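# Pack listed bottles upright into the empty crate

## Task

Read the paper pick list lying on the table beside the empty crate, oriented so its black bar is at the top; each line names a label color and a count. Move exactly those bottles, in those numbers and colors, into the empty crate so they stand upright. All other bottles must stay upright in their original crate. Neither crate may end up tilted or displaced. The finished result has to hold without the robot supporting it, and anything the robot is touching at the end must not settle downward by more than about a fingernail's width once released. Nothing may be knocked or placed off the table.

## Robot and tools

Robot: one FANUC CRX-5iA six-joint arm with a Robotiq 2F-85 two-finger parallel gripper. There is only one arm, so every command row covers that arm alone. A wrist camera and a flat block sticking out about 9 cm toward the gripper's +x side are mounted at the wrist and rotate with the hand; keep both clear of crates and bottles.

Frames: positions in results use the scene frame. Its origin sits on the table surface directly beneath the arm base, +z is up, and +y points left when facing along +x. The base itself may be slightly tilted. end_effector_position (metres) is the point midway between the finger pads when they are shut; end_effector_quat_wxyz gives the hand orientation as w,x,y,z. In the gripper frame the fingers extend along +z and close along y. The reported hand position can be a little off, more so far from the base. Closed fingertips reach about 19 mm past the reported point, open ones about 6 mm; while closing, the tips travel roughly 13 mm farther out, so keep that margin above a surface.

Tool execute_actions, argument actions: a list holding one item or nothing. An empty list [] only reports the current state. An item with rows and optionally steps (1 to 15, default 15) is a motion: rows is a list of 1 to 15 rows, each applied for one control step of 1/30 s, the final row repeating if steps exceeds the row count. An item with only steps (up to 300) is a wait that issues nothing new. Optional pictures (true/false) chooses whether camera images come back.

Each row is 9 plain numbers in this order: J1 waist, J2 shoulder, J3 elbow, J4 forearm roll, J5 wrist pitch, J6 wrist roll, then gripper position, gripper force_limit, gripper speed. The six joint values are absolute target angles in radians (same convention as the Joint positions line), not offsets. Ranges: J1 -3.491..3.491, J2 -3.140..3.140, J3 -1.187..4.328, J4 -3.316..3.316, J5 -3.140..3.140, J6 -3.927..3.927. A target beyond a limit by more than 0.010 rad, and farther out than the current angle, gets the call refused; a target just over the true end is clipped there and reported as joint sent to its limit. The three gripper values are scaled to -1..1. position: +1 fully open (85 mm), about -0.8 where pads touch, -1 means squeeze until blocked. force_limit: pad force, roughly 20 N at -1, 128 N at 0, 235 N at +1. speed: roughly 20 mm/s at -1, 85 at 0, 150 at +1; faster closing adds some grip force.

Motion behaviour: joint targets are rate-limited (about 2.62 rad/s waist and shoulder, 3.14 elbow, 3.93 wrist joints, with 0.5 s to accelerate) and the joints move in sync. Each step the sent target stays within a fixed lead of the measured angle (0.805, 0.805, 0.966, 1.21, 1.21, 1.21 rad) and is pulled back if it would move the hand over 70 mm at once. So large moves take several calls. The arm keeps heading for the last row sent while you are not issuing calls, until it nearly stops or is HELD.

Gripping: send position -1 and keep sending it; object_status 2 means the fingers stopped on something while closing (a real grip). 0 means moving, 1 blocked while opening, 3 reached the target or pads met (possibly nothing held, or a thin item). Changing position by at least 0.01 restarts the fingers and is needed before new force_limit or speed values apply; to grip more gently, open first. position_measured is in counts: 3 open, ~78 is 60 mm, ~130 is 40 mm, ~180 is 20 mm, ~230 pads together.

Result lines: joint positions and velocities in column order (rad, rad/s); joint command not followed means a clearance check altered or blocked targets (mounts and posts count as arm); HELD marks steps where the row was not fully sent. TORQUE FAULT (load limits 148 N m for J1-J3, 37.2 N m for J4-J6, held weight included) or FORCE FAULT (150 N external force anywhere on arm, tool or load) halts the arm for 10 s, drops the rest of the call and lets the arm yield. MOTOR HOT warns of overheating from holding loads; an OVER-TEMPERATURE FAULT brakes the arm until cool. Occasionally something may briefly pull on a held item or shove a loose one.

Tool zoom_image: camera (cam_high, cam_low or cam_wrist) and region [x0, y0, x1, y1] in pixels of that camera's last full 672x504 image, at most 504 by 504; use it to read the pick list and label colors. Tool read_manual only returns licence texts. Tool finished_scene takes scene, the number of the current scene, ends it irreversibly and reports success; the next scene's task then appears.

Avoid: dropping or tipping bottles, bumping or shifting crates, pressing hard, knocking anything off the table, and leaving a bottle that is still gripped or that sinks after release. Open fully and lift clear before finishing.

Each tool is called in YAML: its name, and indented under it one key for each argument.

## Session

execute_actions:
  actions: []

Scene clock: 0.00 s of 10800.00 s.
end_effector_position=(+0.5288, +0.0748, +0.3231) position_measured=3 object_status=3 end_effector_quat_wxyz=(-0.072, +0.895, +0.306, +0.317)
Joint positions: [ 1.086  0.218 -0.633  0.993 -0.922  2.436]
Joint velocities: [ 0. -0. -0.  0.  0.  0.]
camera_calibration (this result's frames):
cam_wrist: T_world_to_cam=[[0.666573, -0.731652, 0.142708, -0.355303], [-0.662446, -0.66919, -0.336674, 0.530761], [0.341827, 0.129882, -0.930744, 0.251983], [0, 0, 0, 1]] pos_world=[0.502301, 0.0624942, 0.46393]

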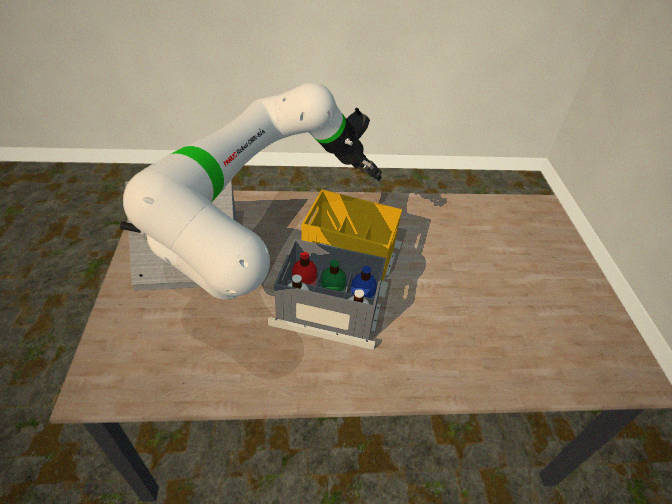

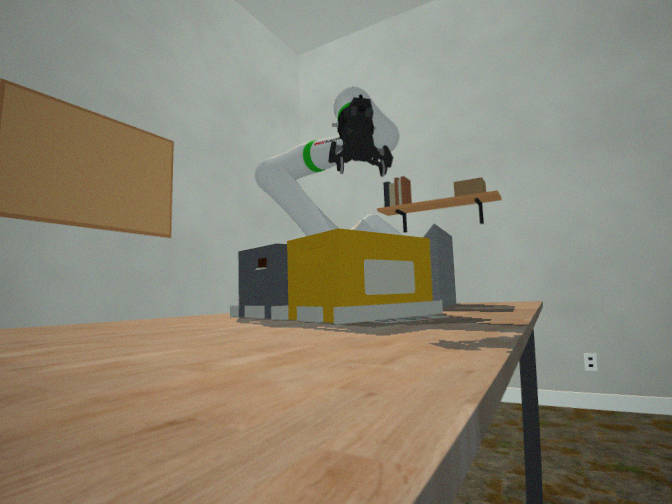

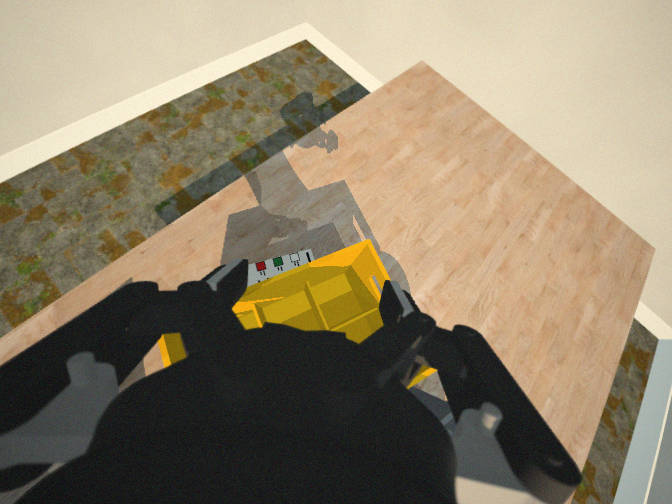

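zoom_image:
  camera: "cam_wrist"
  region: [210, 230, 330, 320]

zoom_image:
  camera: "cam_high"
  region: [250, 180, 430, 360]

Region (210, 230, 330, 320) of cam_wrist's 672x504 image, scaled by 4.200, with more detail than that image has; it fills the top 378 rows of this view, and the rest is white.

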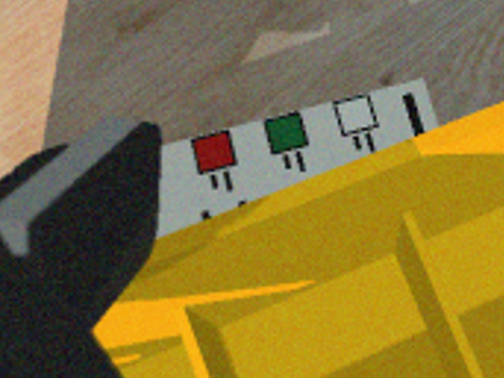

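Region (250, 180, 430, 360) of cam_high's 672x504 image, scaled by 2.800, with more detail than that image has.

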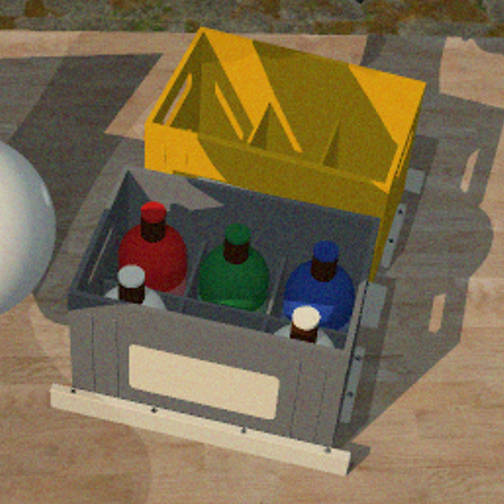

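zoom_image:
  camera: "cam_low"
  region: [340, 295, 480, 340]

zoom_image:
  camera: "cam_low"
  region: [220, 210, 470, 340]

Region (340, 295, 480, 340) of cam_low's 672x504 image, scaled by 3.600, with more detail than that image has; it fills the top 162 rows of this view, and the rest is white.

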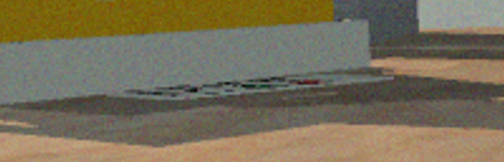

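Region (220, 210, 470, 340) of cam_low's 672x504 image, scaled by 2.016, with more detail than that image has; it fills the top 262 rows of this view, and the rest is white.

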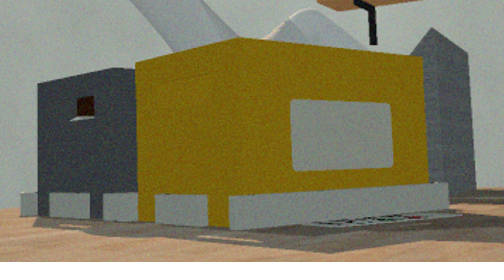

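Moving the wrist camera over the pick list first, then over the full crate.

execute_actions:
  actions:
    - {"rows":[[1.0862,0.2201,-0.6302,0.9904,-0.9253,2.4361,0.115,0.6,0],[1.0869,0.2261,-0.6221,0.9831,-0.9347,2.4364,0.115,0.6,0],[1.0881,0.2357,-0.6093,0.9713,-0.9498,2.4369,0.115,0.6,0],[1.0896,0.2486,-0.5921,0.9557,-0.9700,2.4375,0.115,0.6,0],[1.0914,0.2643,-0.5711,0.9365,-0.9946,2.4383,0.115,0.6,0],[1.0935,0.2825,-0.5467,0.9143,-1.0232,2.4393,0.115,0.6,0],[1.0959,0.3029,-0.5195,0.8894,-1.0552,2.4403,0.115,0.6,0],[1.0985,0.3251,-0.4898,0.8624,-1.0899,2.4414,0.115,0.6,0],[1.1012,0.3487,-0.4583,0.8336,-1.1269,2.4426,0.115,0.6,0],[1.1041,0.3734,-0.4253,0.8035,-1.1656,2.4438,0.115,0.6,0],[1.1071,0.3987,-0.3913,0.7725,-1.2055,2.4451,0.115,0.6,0],[1.1101,0.4245,-0.3569,0.7411,-1.2459,2.4464,0.115,0.6,0],[1.1130,0.4503,-0.3225,0.7096,-1.2862,2.4477,0.115,0.6,0],[1.1160,0.4756,-0.2885,0.6786,-1.3261,2.4490,0.115,0.6,0],[1.1189,0.5003,-0.2555,0.6485,-1.3648,2.4502,0.115,0.6,0]],"steps":15}
  pictures: false

execute_actions:
  actions:
    - {"rows":[[1.1216,0.5239,-0.2240,0.6197,-1.4018,2.4514,0.115,0.6,0],[1.1242,0.5461,-0.1943,0.5927,-1.4365,2.4525,0.115,0.6,0],[1.1266,0.5665,-0.1671,0.5678,-1.4685,2.4536,0.115,0.6,0],[1.1287,0.5847,-0.1427,0.5456,-1.4971,2.4545,0.115,0.6,0],[1.1305,0.6004,-0.1217,0.5264,-1.5217,2.4553,0.115,0.6,0],[1.1320,0.6133,-0.1045,0.5108,-1.5419,2.4559,0.115,0.6,0],[1.1332,0.6229,-0.0917,0.4990,-1.5570,2.4564,0.115,0.6,0],[1.1339,0.6289,-0.0836,0.4917,-1.5664,2.4567,0.115,0.6,0],[1.1341,0.6310,-0.0808,0.4891,-1.5697,2.4568,0.115,0.6,0]],"steps":15}
  pictures: true

zoom_image:
  camera: "cam_wrist"
  region: [235, 65, 405, 205]

zoom_image:
  camera: "cam_wrist"
  region: [310, 165, 450, 285]

zoom_image:
  camera: "cam_wrist"
  region: [380, 80, 548, 248]

zoom_image:
  camera: "cam_wrist"
  region: [220, 170, 388, 338]

execute_actions:
  actions:
    - {"rows":[[1.1338,0.6284,-0.0828,0.4893,-1.5701,2.4573,0.115,0.6,0],[1.1329,0.6207,-0.0887,0.4899,-1.5713,2.4589,0.115,0.6,0],[1.1314,0.6084,-0.0981,0.4909,-1.5732,2.4613,0.115,0.6,0],[1.1294,0.5918,-0.1108,0.4923,-1.5757,2.4647,0.115,0.6,0],[1.1270,0.5713,-0.1266,0.4940,-1.5789,2.4688,0.115,0.6,0],[1.1241,0.5472,-0.1450,0.4959,-1.5826,2.4736,0.115,0.6,0],[1.1209,0.5198,-0.1660,0.4982,-1.5869,2.4791,0.115,0.6,0],[1.1173,0.4896,-0.1891,0.5006,-1.5915,2.4852,0.115,0.6,0],[1.1134,0.4569,-0.2142,0.5033,-1.5966,2.4918,0.115,0.6,0],[1.1092,0.4220,-0.2409,0.5062,-1.6020,2.4988,0.115,0.6,0],[1.1048,0.3853,-0.2690,0.5092,-1.6076,2.5062,0.115,0.6,0],[1.1003,0.3472,-0.2982,0.5123,-1.6135,2.5138,0.115,0.6,0],[1.0956,0.3080,-0.3282,0.5155,-1.6196,2.5217,0.115,0.6,0],[1.0909,0.2682,-0.3588,0.5187,-1.6257,2.5297,0.115,0.6,0],[1.0861,0.2279,-0.3897,0.5220,-1.6320,2.5378,0.115,0.6,0]],"steps":15}
  pictures: false

execute_actions:
  actions:
    - {"rows":[[1.0813,0.1876,-0.4205,0.5253,-1.6382,2.5459,0.115,0.6,0],[1.0766,0.1478,-0.4511,0.5285,-1.6443,2.5539,0.115,0.6,0],[1.0719,0.1086,-0.4811,0.5317,-1.6504,2.5618,0.115,0.6,0],[1.0674,0.0705,-0.5103,0.5348,-1.6563,2.5694,0.115,0.6,0],[1.0630,0.0338,-0.5384,0.5378,-1.6619,2.5768,0.115,0.6,0],[1.0588,-0.0011,-0.5651,0.5407,-1.6673,2.5838,0.115,0.6,0],[1.0549,-0.0338,-0.5902,0.5434,-1.6724,2.5904,0.115,0.6,0],[1.0513,-0.0640,-0.6133,0.5458,-1.6770,2.5965,0.115,0.6,0],[1.0481,-0.0914,-0.6343,0.5481,-1.6813,2.6020,0.115,0.6,0],[1.0452,-0.1155,-0.6527,0.5500,-1.6850,2.6068,0.115,0.6,0],[1.0428,-0.1360,-0.6685,0.5517,-1.6882,2.6109,0.115,0.6,0],[1.0408,-0.1526,-0.6812,0.5531,-1.6907,2.6143,0.115,0.6,0],[1.0393,-0.1649,-0.6906,0.5541,-1.6926,2.6167,0.115,0.6,0],[1.0384,-0.1726,-0.6965,0.5547,-1.6938,2.6183,0.115,0.6,0],[1.0381,-0.1752,-0.6985,0.5549,-1.6942,2.6188,0.115,0.6,0]],"steps":15}
  pictures: false

execute_actions:
  actions:
    - {"steps":10}
  pictures: true

Scene clock: 120.50 s of 10800.00 s.
end_effector_position=(+0.5214, +0.0682, +0.3042) position_measured=96 object_status=0 end_effector_quat_wxyz=(-0.034, +0.951, +0.250, +0.176)
Joint positions: [ 1.109  0.412 -0.373  0.756 -1.227  2.446]
Joint velocities: [ 0.079  0.683  0.913 -0.83  -1.066  0.034]
Steps of this call (steps 1 to 90: nothing new was sent; then 117.00 s passed at rest; steps 91 to 105: all 15 steps of this action). Readings (joint positions | what the end effector reports):
91: [1.086 0.219 -0.632 0.993 -0.922 2.436] | position_measured=3 object_status=0
92: [1.086 0.220 -0.631 0.991 -0.924 2.436] | position_measured=4 object_status=0
94: [1.087 0.229 -0.619 0.980 -0.939 2.436] | position_measured=15 object_status=0
98: [1.092 0.273 -0.559 0.926 -1.008 2.439] | position_measured=43 object_status=0
105: the state above

Scene clock: 121.00 s of 10800.00 s.
end_effector_position=(+0.4682, +0.0886, +0.2999) position_measured=115 object_status=3 end_effector_quat_wxyz=(+0.000, +0.974, +0.225, -0.001)
Joint positions: [ 1.134  0.631 -0.081  0.489 -1.57   2.457]
Joint velocities: [ 0.     0.001  0.003 -0.002  0.     0.   ]
Steps of this call (steps 1 to 15: all 15 steps of this action). Readings (joint positions | what the end effector reports):
1: [1.111 0.436 -0.342 0.727 -1.263 2.447] | position_measured=103 object_status=0
2: [1.114 0.459 -0.310 0.699 -1.300 2.448] | position_measured=109 object_status=0
4: [1.120 0.506 -0.248 0.642 -1.373 2.451] | position_measured=113 object_status=0
8: [1.129 0.588 -0.138 0.541 -1.503 2.455] | position_measured=115 object_status=0
15: the state above
camera_calibration (this result's frames):
cam_wrist: T_world_to_cam=[[0.549531, -0.835473, 0.000421021, -0.194786], [-0.79761, -0.524477, 0.297898, 0.352289], [-0.248665, -0.16404, -0.954598, 0.558979], [0, 0, 0, 1]] pos_world=[0.527028, 0.113724, 0.428736]

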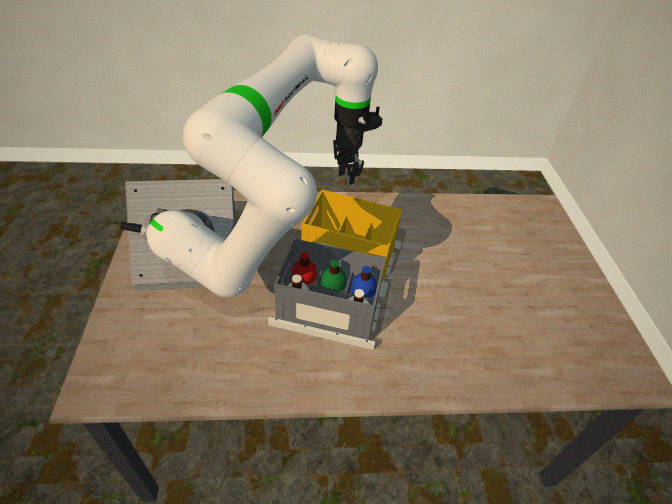

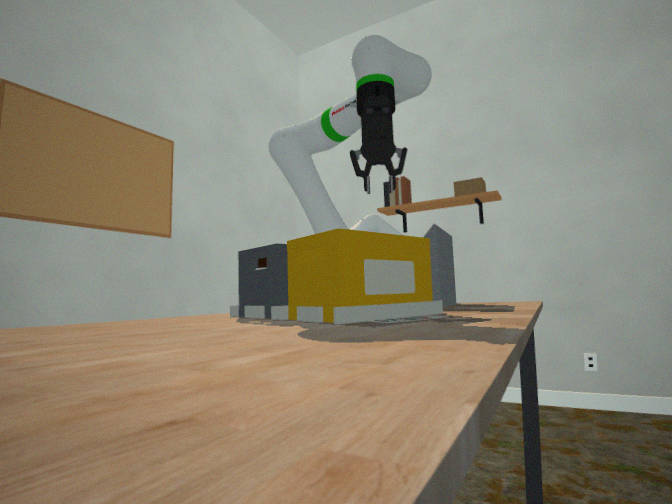

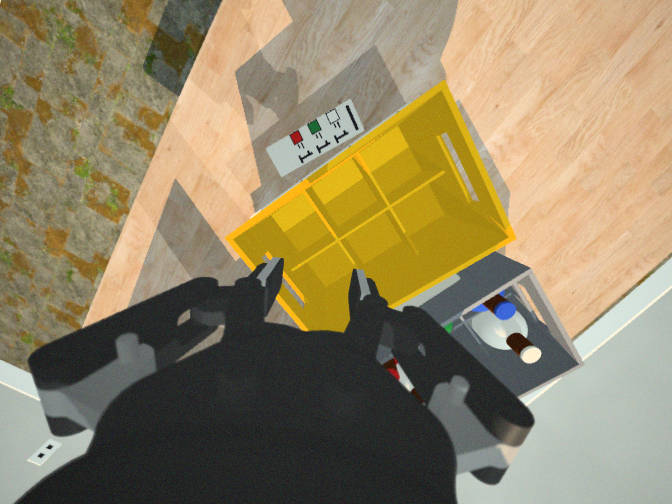

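Region (235, 65, 405, 205) of cam_wrist's 672x504 image, scaled by 2.965, with more detail than that image has; it fills the top 415 rows of this view, and the rest is white.

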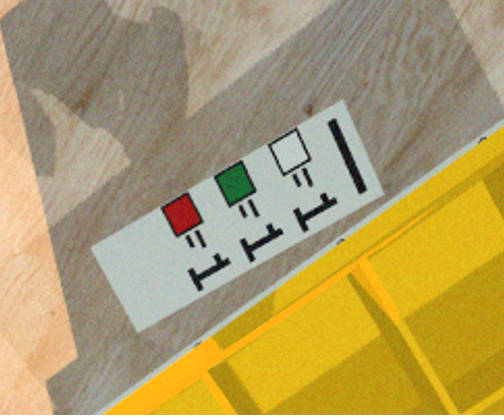

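Region (310, 165, 450, 285) of cam_wrist's 672x504 image, scaled by 3.600, with more detail than that image has; it fills the top 432 rows of this view, and the rest is white.

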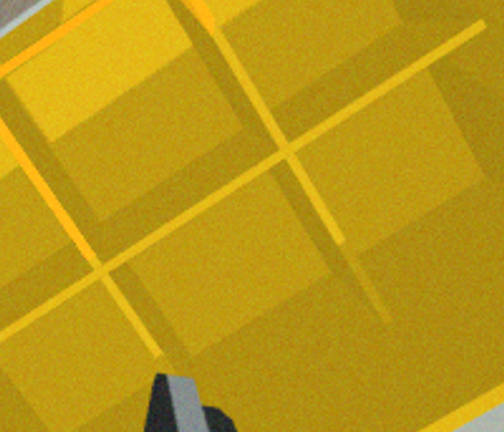

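Region (380, 80, 548, 248) of cam_wrist's 672x504 image, scaled by 3.000, with more detail than that image has.

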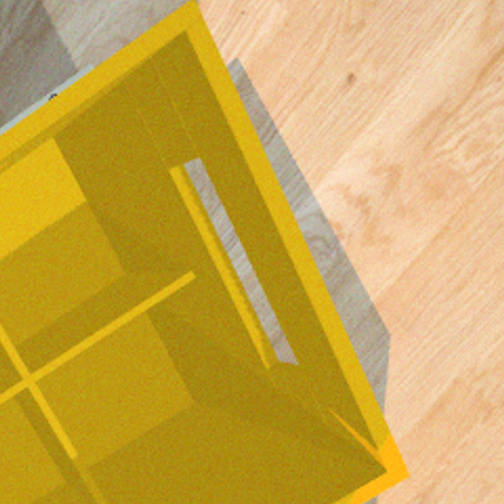

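Region (220, 170, 388, 338) of cam_wrist's 672x504 image, scaled by 3.000, with more detail than that image has.

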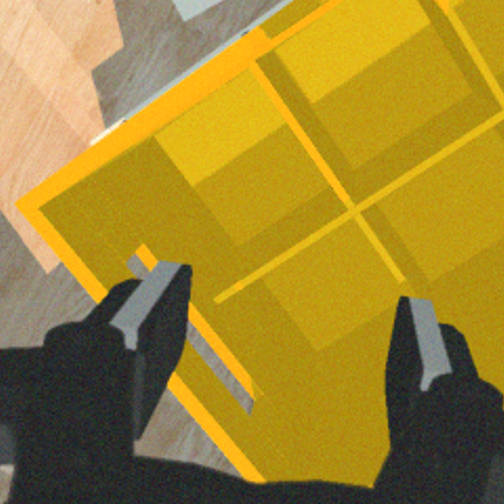

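Scene clock: 121.50 s of 10800.00 s.
end_effector_position=(+0.4365, -0.0160, +0.2966) position_measured=115 object_status=3 end_effector_quat_wxyz=(-0.000, +0.974, +0.226, +0.000)
Joint positions: [ 1.104  0.377 -0.275  0.51  -1.609  2.508]
Joint velocities: [-0.111 -0.937 -0.718  0.076 -0.144  0.188]
Steps of this call (steps 1 to 15: all 15 steps of this action). Readings (joint positions | what the end effector reports):
1: [1.134 0.631 -0.081 0.489 -1.570 2.457] | position_measured=115 object_status=3
2: [1.134 0.629 -0.082 0.489 -1.570 2.457] | position_measured=115 object_status=3
4: [1.134 0.618 -0.091 0.490 -1.572 2.459] | position_measured=115 object_status=3
8: [1.126 0.562 -0.134 0.495 -1.580 2.471] | position_measured=115 object_status=3
15: the state above

Scene clock: 122.00 s of 10800.00 s.
end_effector_position=(+0.3436, -0.1760, +0.2380) position_measured=115 object_status=3 end_effector_quat_wxyz=(-0.000, +0.974, +0.225, -0.000)
Joint positions: [ 1.046 -0.107 -0.646  0.549 -1.684  2.605]
Joint velocities: [-0.092 -0.772 -0.59   0.062 -0.119  0.155]
Steps of this call (steps 1 to 15: all 15 steps of this action). Readings (joint positions | what the end effector reports):
1: [1.100 0.345 -0.300 0.512 -1.614 2.514] | position_measured=115 object_status=3
2: [1.096 0.313 -0.324 0.515 -1.619 2.521] | position_measured=115 object_status=3
4: [1.089 0.248 -0.374 0.520 -1.629 2.534] | position_measured=115 object_status=3
8: [1.073 0.118 -0.474 0.531 -1.649 2.560] | position_measured=115 object_status=3
15: the state above

Scene clock: 122.33 s of 10800.00 s.
end_effector_position=(+0.3281, -0.1930, +0.2251) position_measured=115 object_status=3 end_effector_quat_wxyz=(+0.000, +0.974, +0.225, -0.001)
Joint positions: [ 1.038 -0.175 -0.698  0.555 -1.694  2.619]
Joint velocities: [-0.001 -0.002 -0.     0.    -0.     0.   ]
Steps of this call (steps 1 to 10: the robot went on to your last target). Readings (joint positions | what the end effector reports):
1: [1.043 -0.131 -0.664 0.551 -1.687 2.610] | position_measured=115 object_status=3
2: [1.041 -0.150 -0.679 0.553 -1.690 2.614] | position_measured=115 object_status=3
4: [1.038 -0.172 -0.696 0.555 -1.694 2.618] | position_measured=115 object_status=3
8: [1.038 -0.175 -0.698 0.555 -1.694 2.619] | position_measured=115 object_status=3
10: the state above
camera_calibration (this result's frames):
cam_wrist: T_world_to_cam=[[0.549624, -0.835412, 0.000517406, -0.353098], [-0.797518, -0.524509, 0.298084, 0.115024], [-0.248752, -0.164247, -0.954539, 0.406548], [0, 0, 0, 1]] pos_world=[0.386935, -0.167876, 0.353962]

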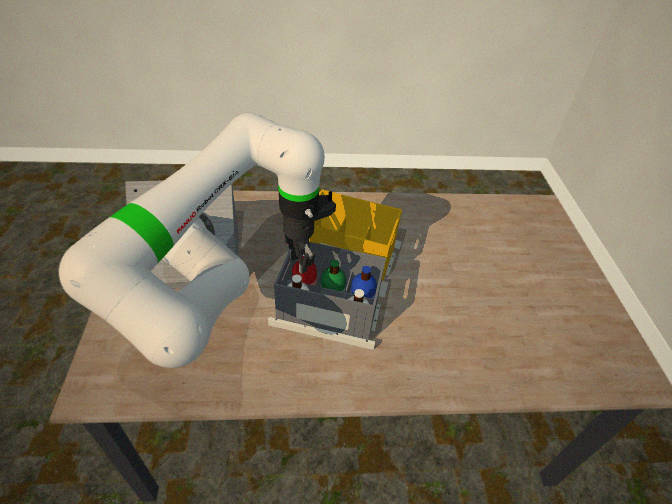

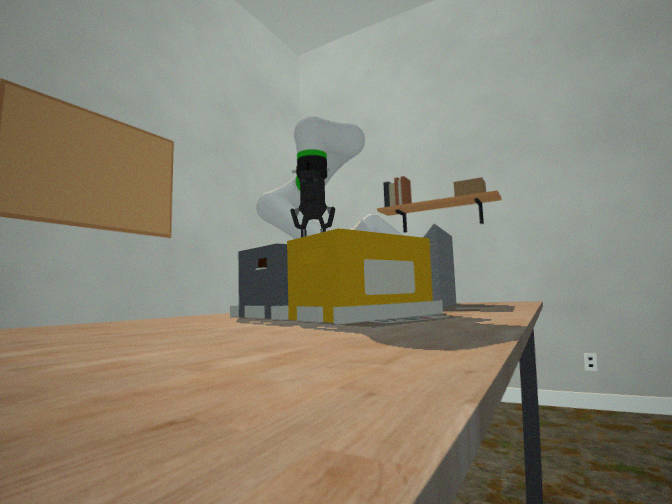

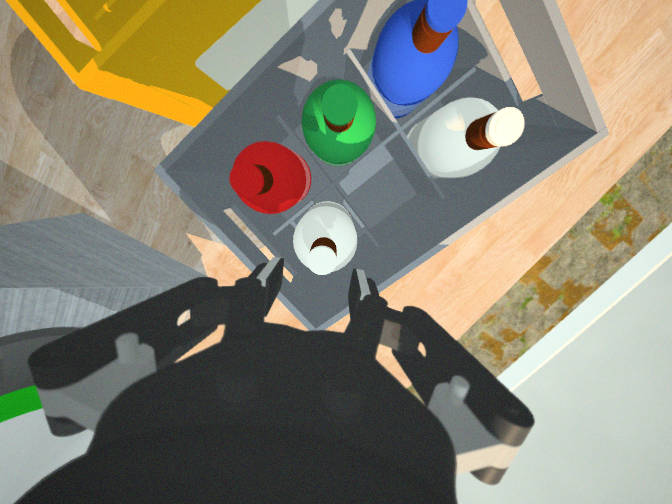

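The list reads white 1, green 1, red 1. The wrist camera sits slightly differently on the hand this scene, so I'm re-measuring it from the gripper's own features.

zoom_image:
  camera: "cam_wrist"
  region: [240, 190, 400, 350]

zoom_image:
  camera: "cam_wrist"
  region: [20, 270, 220, 450]

zoom_image:
  camera: "cam_wrist"
  region: [370, 295, 570, 495]

zoom_image:
  camera: "cam_wrist"
  region: [200, 110, 340, 250]

zoom_image:
  camera: "cam_wrist"
  region: [280, 60, 420, 200]

Region (240, 190, 400, 350) of cam_wrist's 672x504 image, scaled by 3.150, with more detail than that image has.

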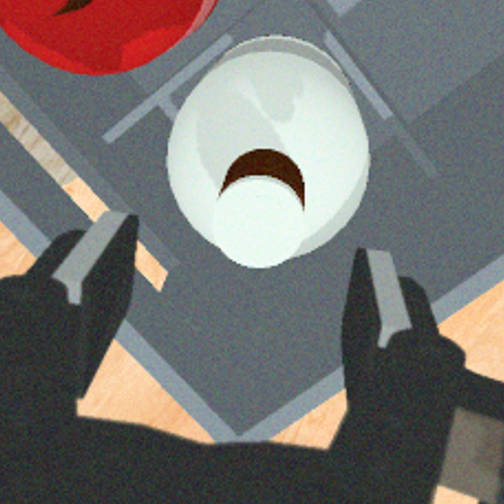

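Region (20, 270, 220, 450) of cam_wrist's 672x504 image, scaled by 2.520, with more detail than that image has; it fills the top 454 rows of this view, and the rest is white.

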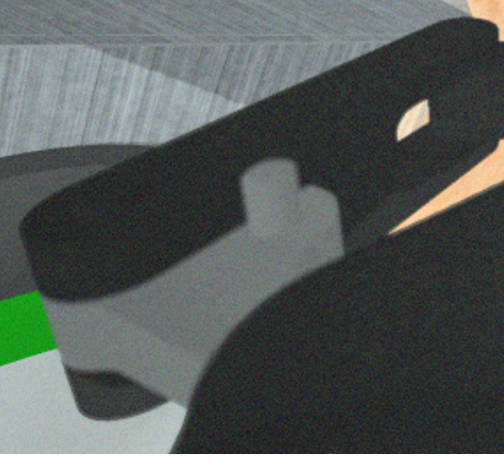

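Region (370, 295, 570, 495) of cam_wrist's 672x504 image, scaled by 2.520, with more detail than that image has.

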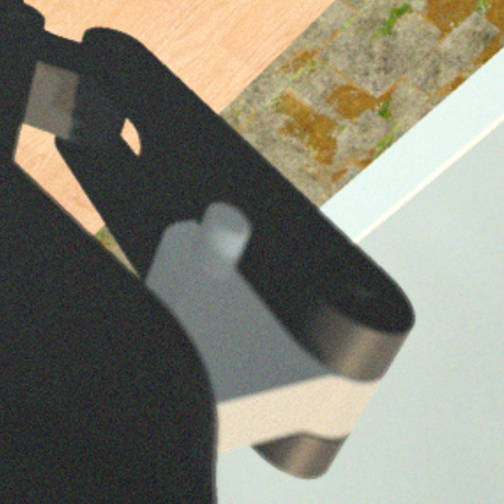

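Region (200, 110, 340, 250) of cam_wrist's 672x504 image, scaled by 3.600, with more detail than that image has.

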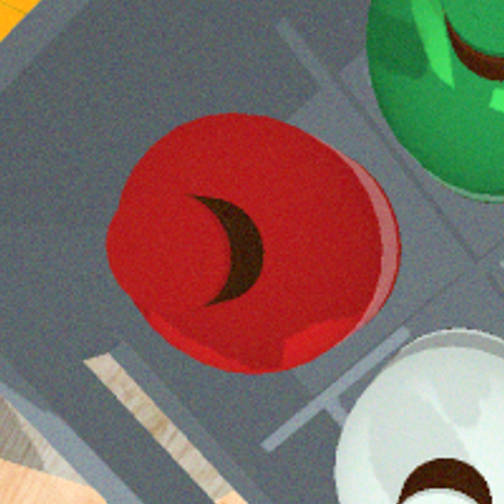

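Region (280, 60, 420, 200) of cam_wrist's 672x504 image, scaled by 3.600, with more detail than that image has.

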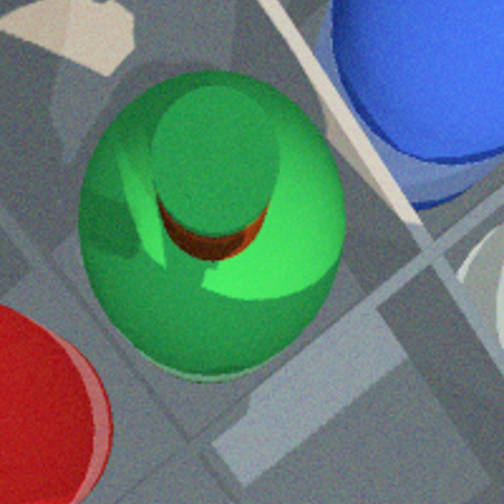

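zoom_image:
  camera: "cam_wrist"
  region: [390, 70, 550, 230]

zoom_image:
  camera: "cam_wrist"
  region: [340, 0, 500, 140]

zoom_image:
  camera: "cam_low"
  region: [225, 200, 345, 330]

zoom_image:
  camera: "cam_high"
  region: [310, 245, 400, 325]

Region (390, 70, 550, 230) of cam_wrist's 672x504 image, scaled by 3.150, with more detail than that image has.

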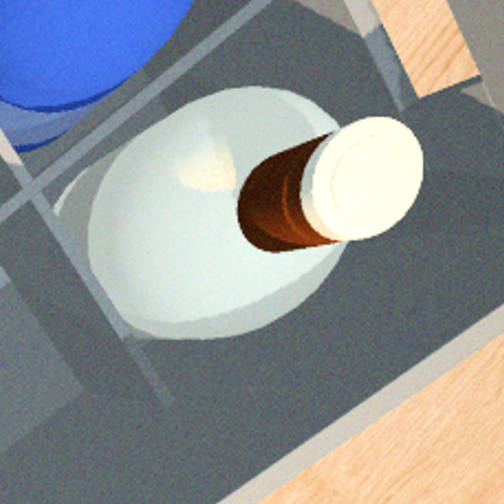

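Region (340, 0, 500, 140) of cam_wrist's 672x504 image, scaled by 3.150, with more detail than that image has; it fills the top 441 rows of this view, and the rest is white.

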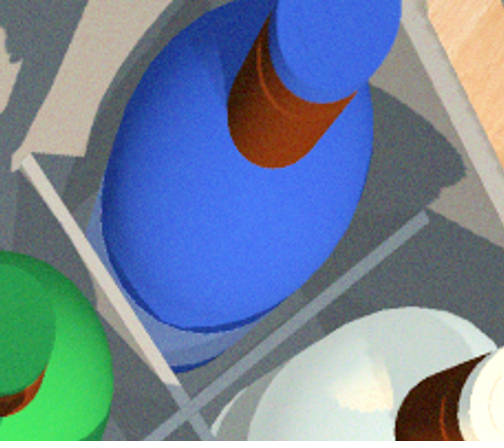

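Region (225, 200, 345, 330) of cam_low's 672x504 image, scaled by 3.877, with more detail than that image has; it fills the left 465 columns of this view, and the rest is white.

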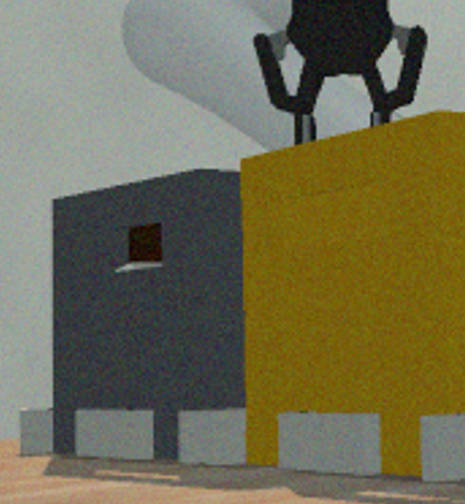

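Region (310, 245, 400, 325) of cam_high's 672x504 image, scaled by 5.600, with more detail than that image has.

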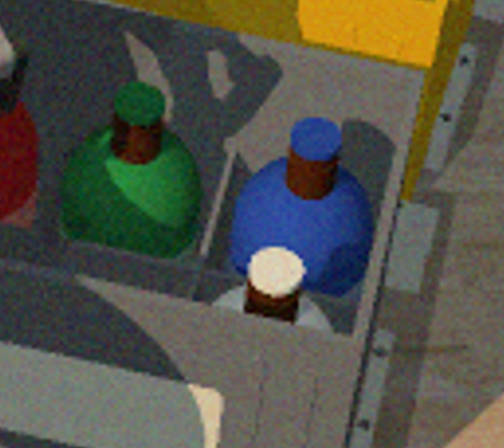

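zoom_image:
  camera: "cam_wrist"
  region: [250, 245, 300, 295]

zoom_image:
  camera: "cam_wrist"
  region: [340, 258, 390, 308]

zoom_image:
  camera: "cam_wrist"
  region: [160, 270, 230, 340]

zoom_image:
  camera: "cam_wrist"
  region: [380, 295, 450, 365]

Region (250, 245, 300, 295) of cam_wrist's 672x504 image, scaled by 10.080, with more detail than that image has.

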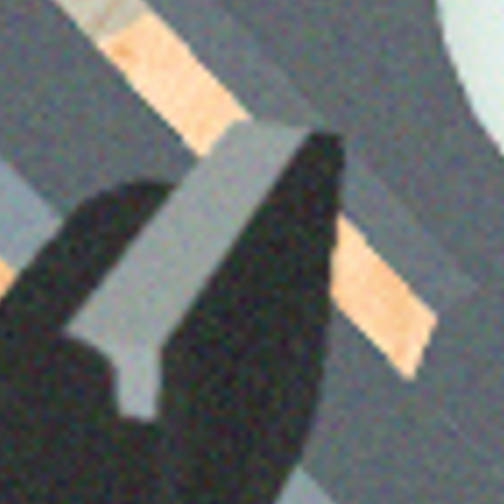

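Region (340, 258, 390, 308) of cam_wrist's 672x504 image, scaled by 10.080, with more detail than that image has.

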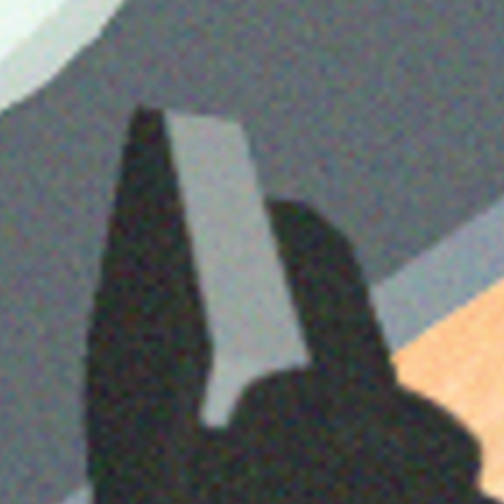

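Region (160, 270, 230, 340) of cam_wrist's 672x504 image, scaled by 7.200, with more detail than that image has.

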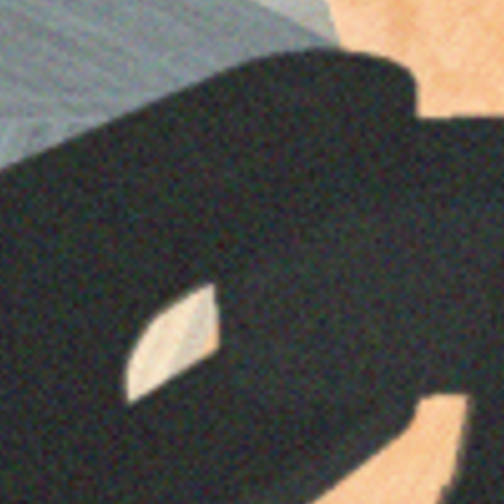

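Region (380, 295, 450, 365) of cam_wrist's 672x504 image, scaled by 7.200, with more detail than that image has.

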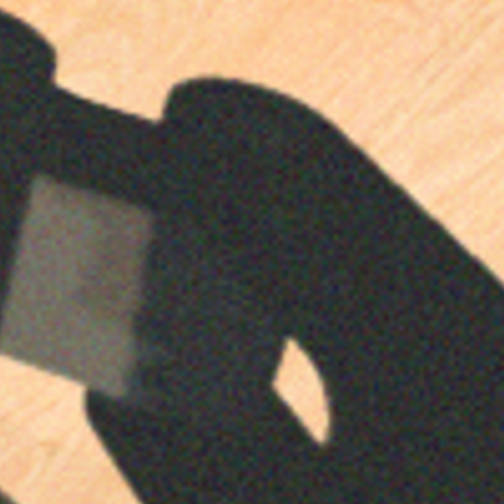

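zoom_image:
  camera: "cam_wrist"
  region: [295, 230, 351, 286]

zoom_image:
  camera: "cam_wrist"
  region: [222, 150, 282, 210]

zoom_image:
  camera: "cam_wrist"
  region: [308, 74, 371, 137]

zoom_image:
  camera: "cam_wrist"
  region: [300, 115, 440, 255]

Region (295, 230, 351, 286) of cam_wrist's 672x504 image, scaled by 9.000, with more detail than that image has.

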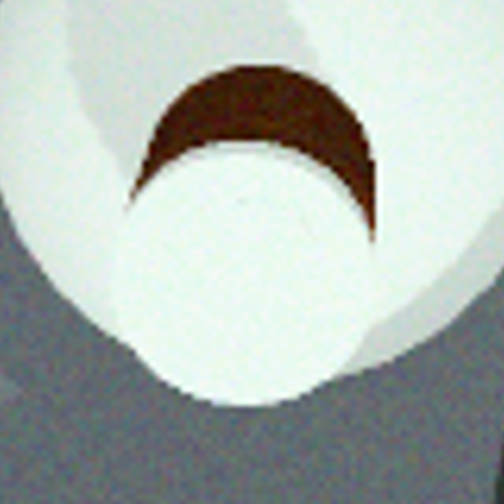

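Region (222, 150, 282, 210) of cam_wrist's 672x504 image, scaled by 8.400, with more detail than that image has.

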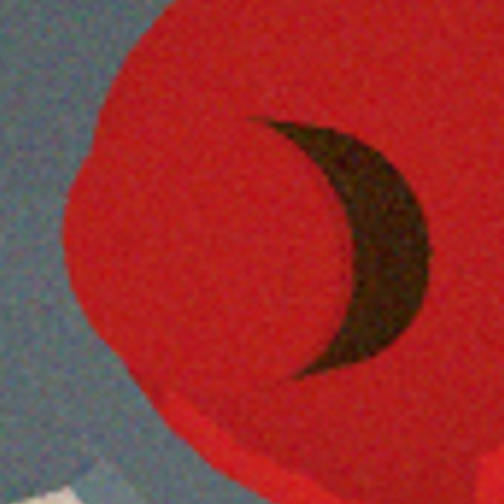

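Region (308, 74, 371, 137) of cam_wrist's 672x504 image, scaled by 8.000, with more detail than that image has.

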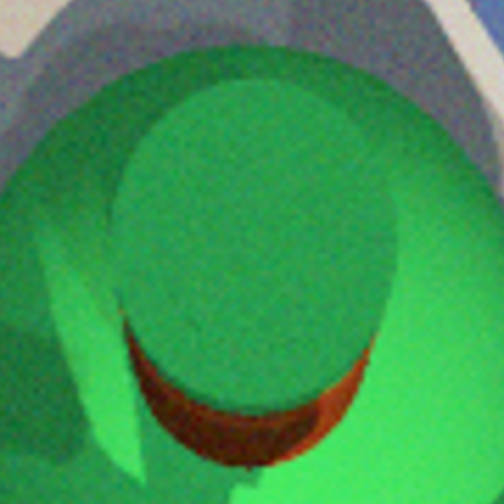

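Region (300, 115, 440, 255) of cam_wrist's 672x504 image, scaled by 3.600, with more detail than that image has.

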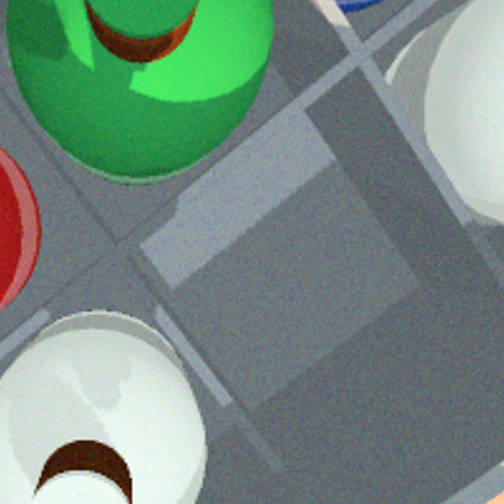

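zoom_image:
  camera: "cam_wrist"
  region: [145, 140, 205, 200]

zoom_image:
  camera: "cam_wrist"
  region: [560, 100, 620, 160]

zoom_image:
  camera: "cam_wrist"
  region: [305, 160, 365, 220]

Region (145, 140, 205, 200) of cam_wrist's 672x504 image, scaled by 8.400, with more detail than that image has.

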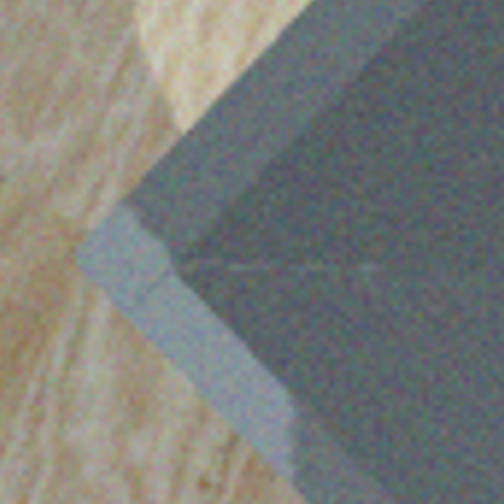

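Region (560, 100, 620, 160) of cam_wrist's 672x504 image, scaled by 8.400, with more detail than that image has.

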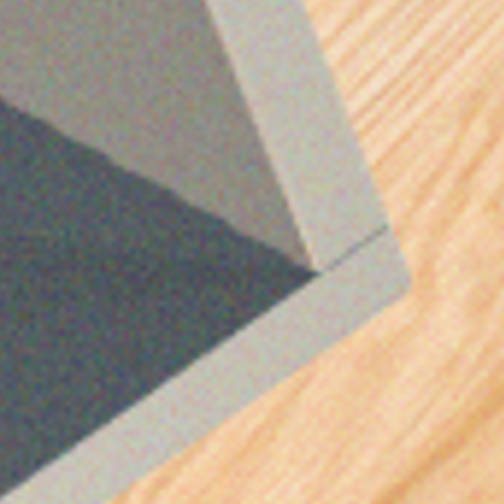

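Region (305, 160, 365, 220) of cam_wrist's 672x504 image, scaled by 8.400, with more detail than that image has.

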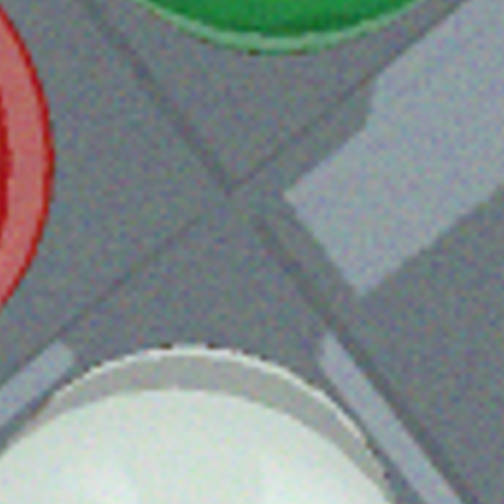

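execute_actions:
  actions: []

Scene clock: 242.33 s of 10800.00 s.
end_effector_position=(+0.3281, -0.1930, +0.2251) position_measured=115 object_status=3 end_effector_quat_wxyz=(+0.000, +0.974, +0.225, -0.001)
Joint positions: [ 1.038 -0.175 -0.699  0.555 -1.694  2.619]
Joint velocities: [-0.001  0.     0.    -0.     0.001  0.   ]
Steps of this call (steps 1 to 30: the robot went on to your last target; steps 31 to 90: nothing new was sent; then 117.00 s passed at rest). Readings (joint positions | what the end effector reports):
1: [1.038 -0.175 -0.698 0.555 -1.694 2.619] | position_measured=115 object_status=3
2: [1.038 -0.175 -0.698 0.555 -1.694 2.619] | position_measured=115 object_status=3
4: [1.038 -0.175 -0.698 0.555 -1.694 2.619] | position_measured=115 object_status=3
8: [1.038 -0.175 -0.698 0.555 -1.694 2.619] | position_measured=115 object_status=3
90: the state above
The arm was judged still, so your last target was given up. Only a new action makes it travel on or press farther. Fingers that are still opening or closing keep moving.
camera_calibration (this result's frames):
cam_wrist: T_world_to_cam=[[0.549551, -0.83546, 0.000428996, -0.353074], [-0.797556, -0.524466, 0.29806, 0.11502], [-0.248792, -0.164141, -0.954547, 0.406563], [0, 0, 0, 1]] pos_world=[0.386916, -0.167922, 0.353952]

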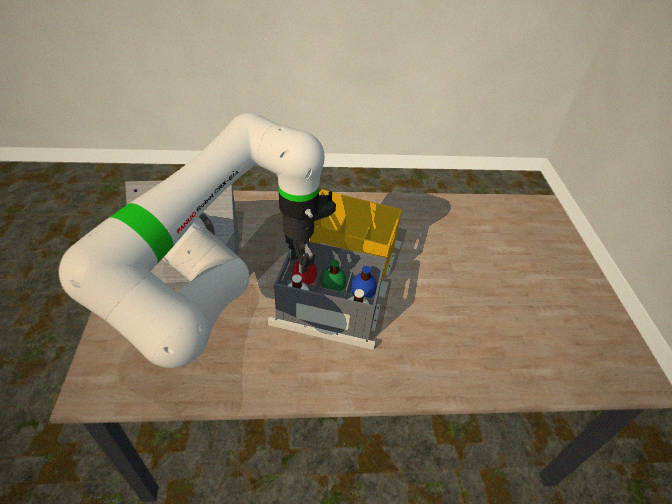

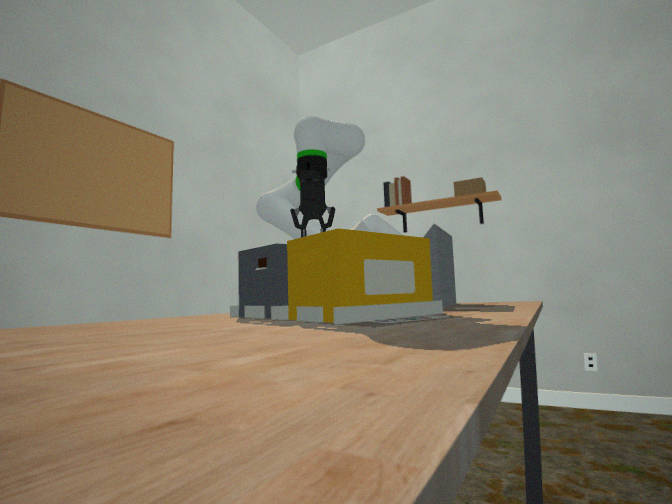

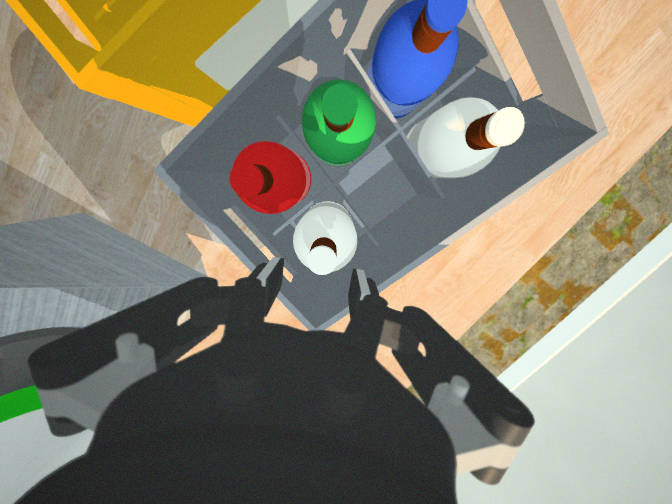

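zoom_image:
  camera: "cam_wrist"
  region: [200, 60, 440, 300]

zoom_image:
  camera: "cam_high"
  region: [250, 170, 450, 360]

Region (200, 60, 440, 300) of cam_wrist's 672x504 image, scaled by 2.100, with more detail than that image has.

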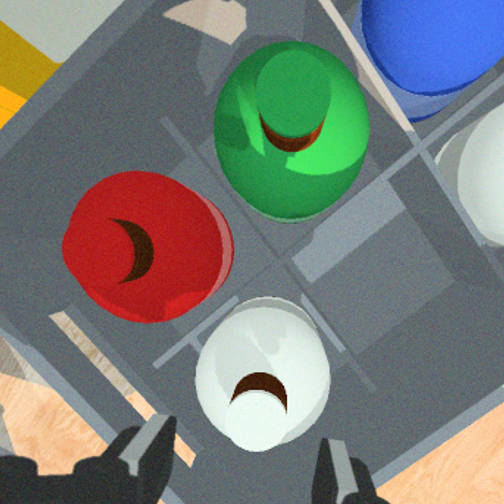

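Region (250, 170, 450, 360) of cam_high's 672x504 image, scaled by 2.520, with more detail than that image has; it fills the top 479 rows of this view, and the rest is white.

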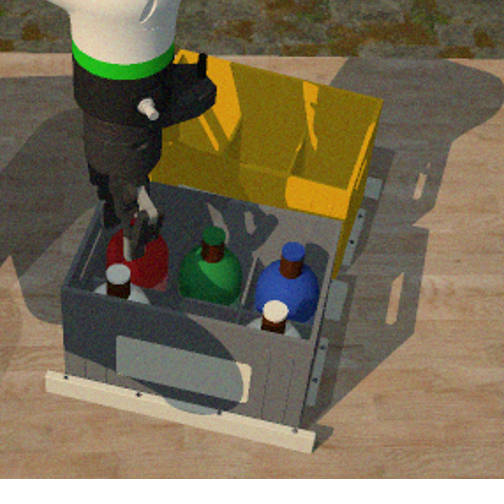

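zoom_image:
  camera: "cam_wrist"
  region: [40, 20, 160, 140]

Region (40, 20, 160, 140) of cam_wrist's 672x504 image, scaled by 4.200, with more detail than that image has.

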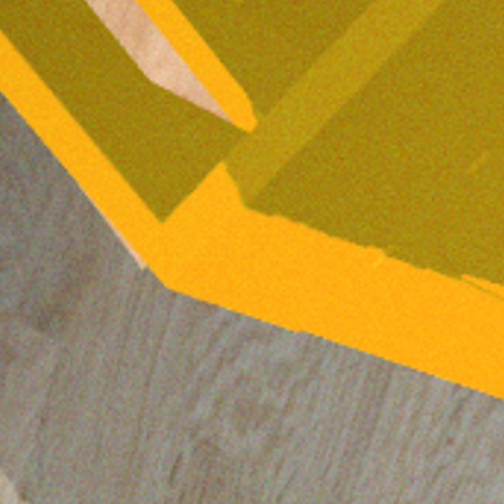

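zoom_image:
  camera: "cam_high"
  region: [340, 190, 420, 320]

zoom_image:
  camera: "cam_high"
  region: [260, 180, 350, 310]

Region (340, 190, 420, 320) of cam_high's 672x504 image, scaled by 3.877, with more detail than that image has; it fills the left 310 columns of this view, and the rest is white.

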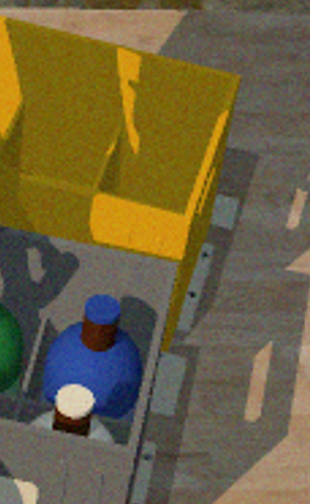

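Region (260, 180, 350, 310) of cam_high's 672x504 image, scaled by 3.877, with more detail than that image has; it fills the left 349 columns of this view, and the rest is white.

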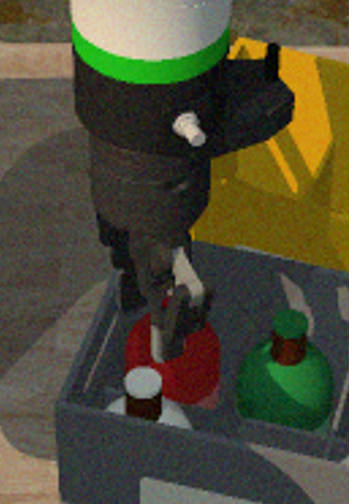

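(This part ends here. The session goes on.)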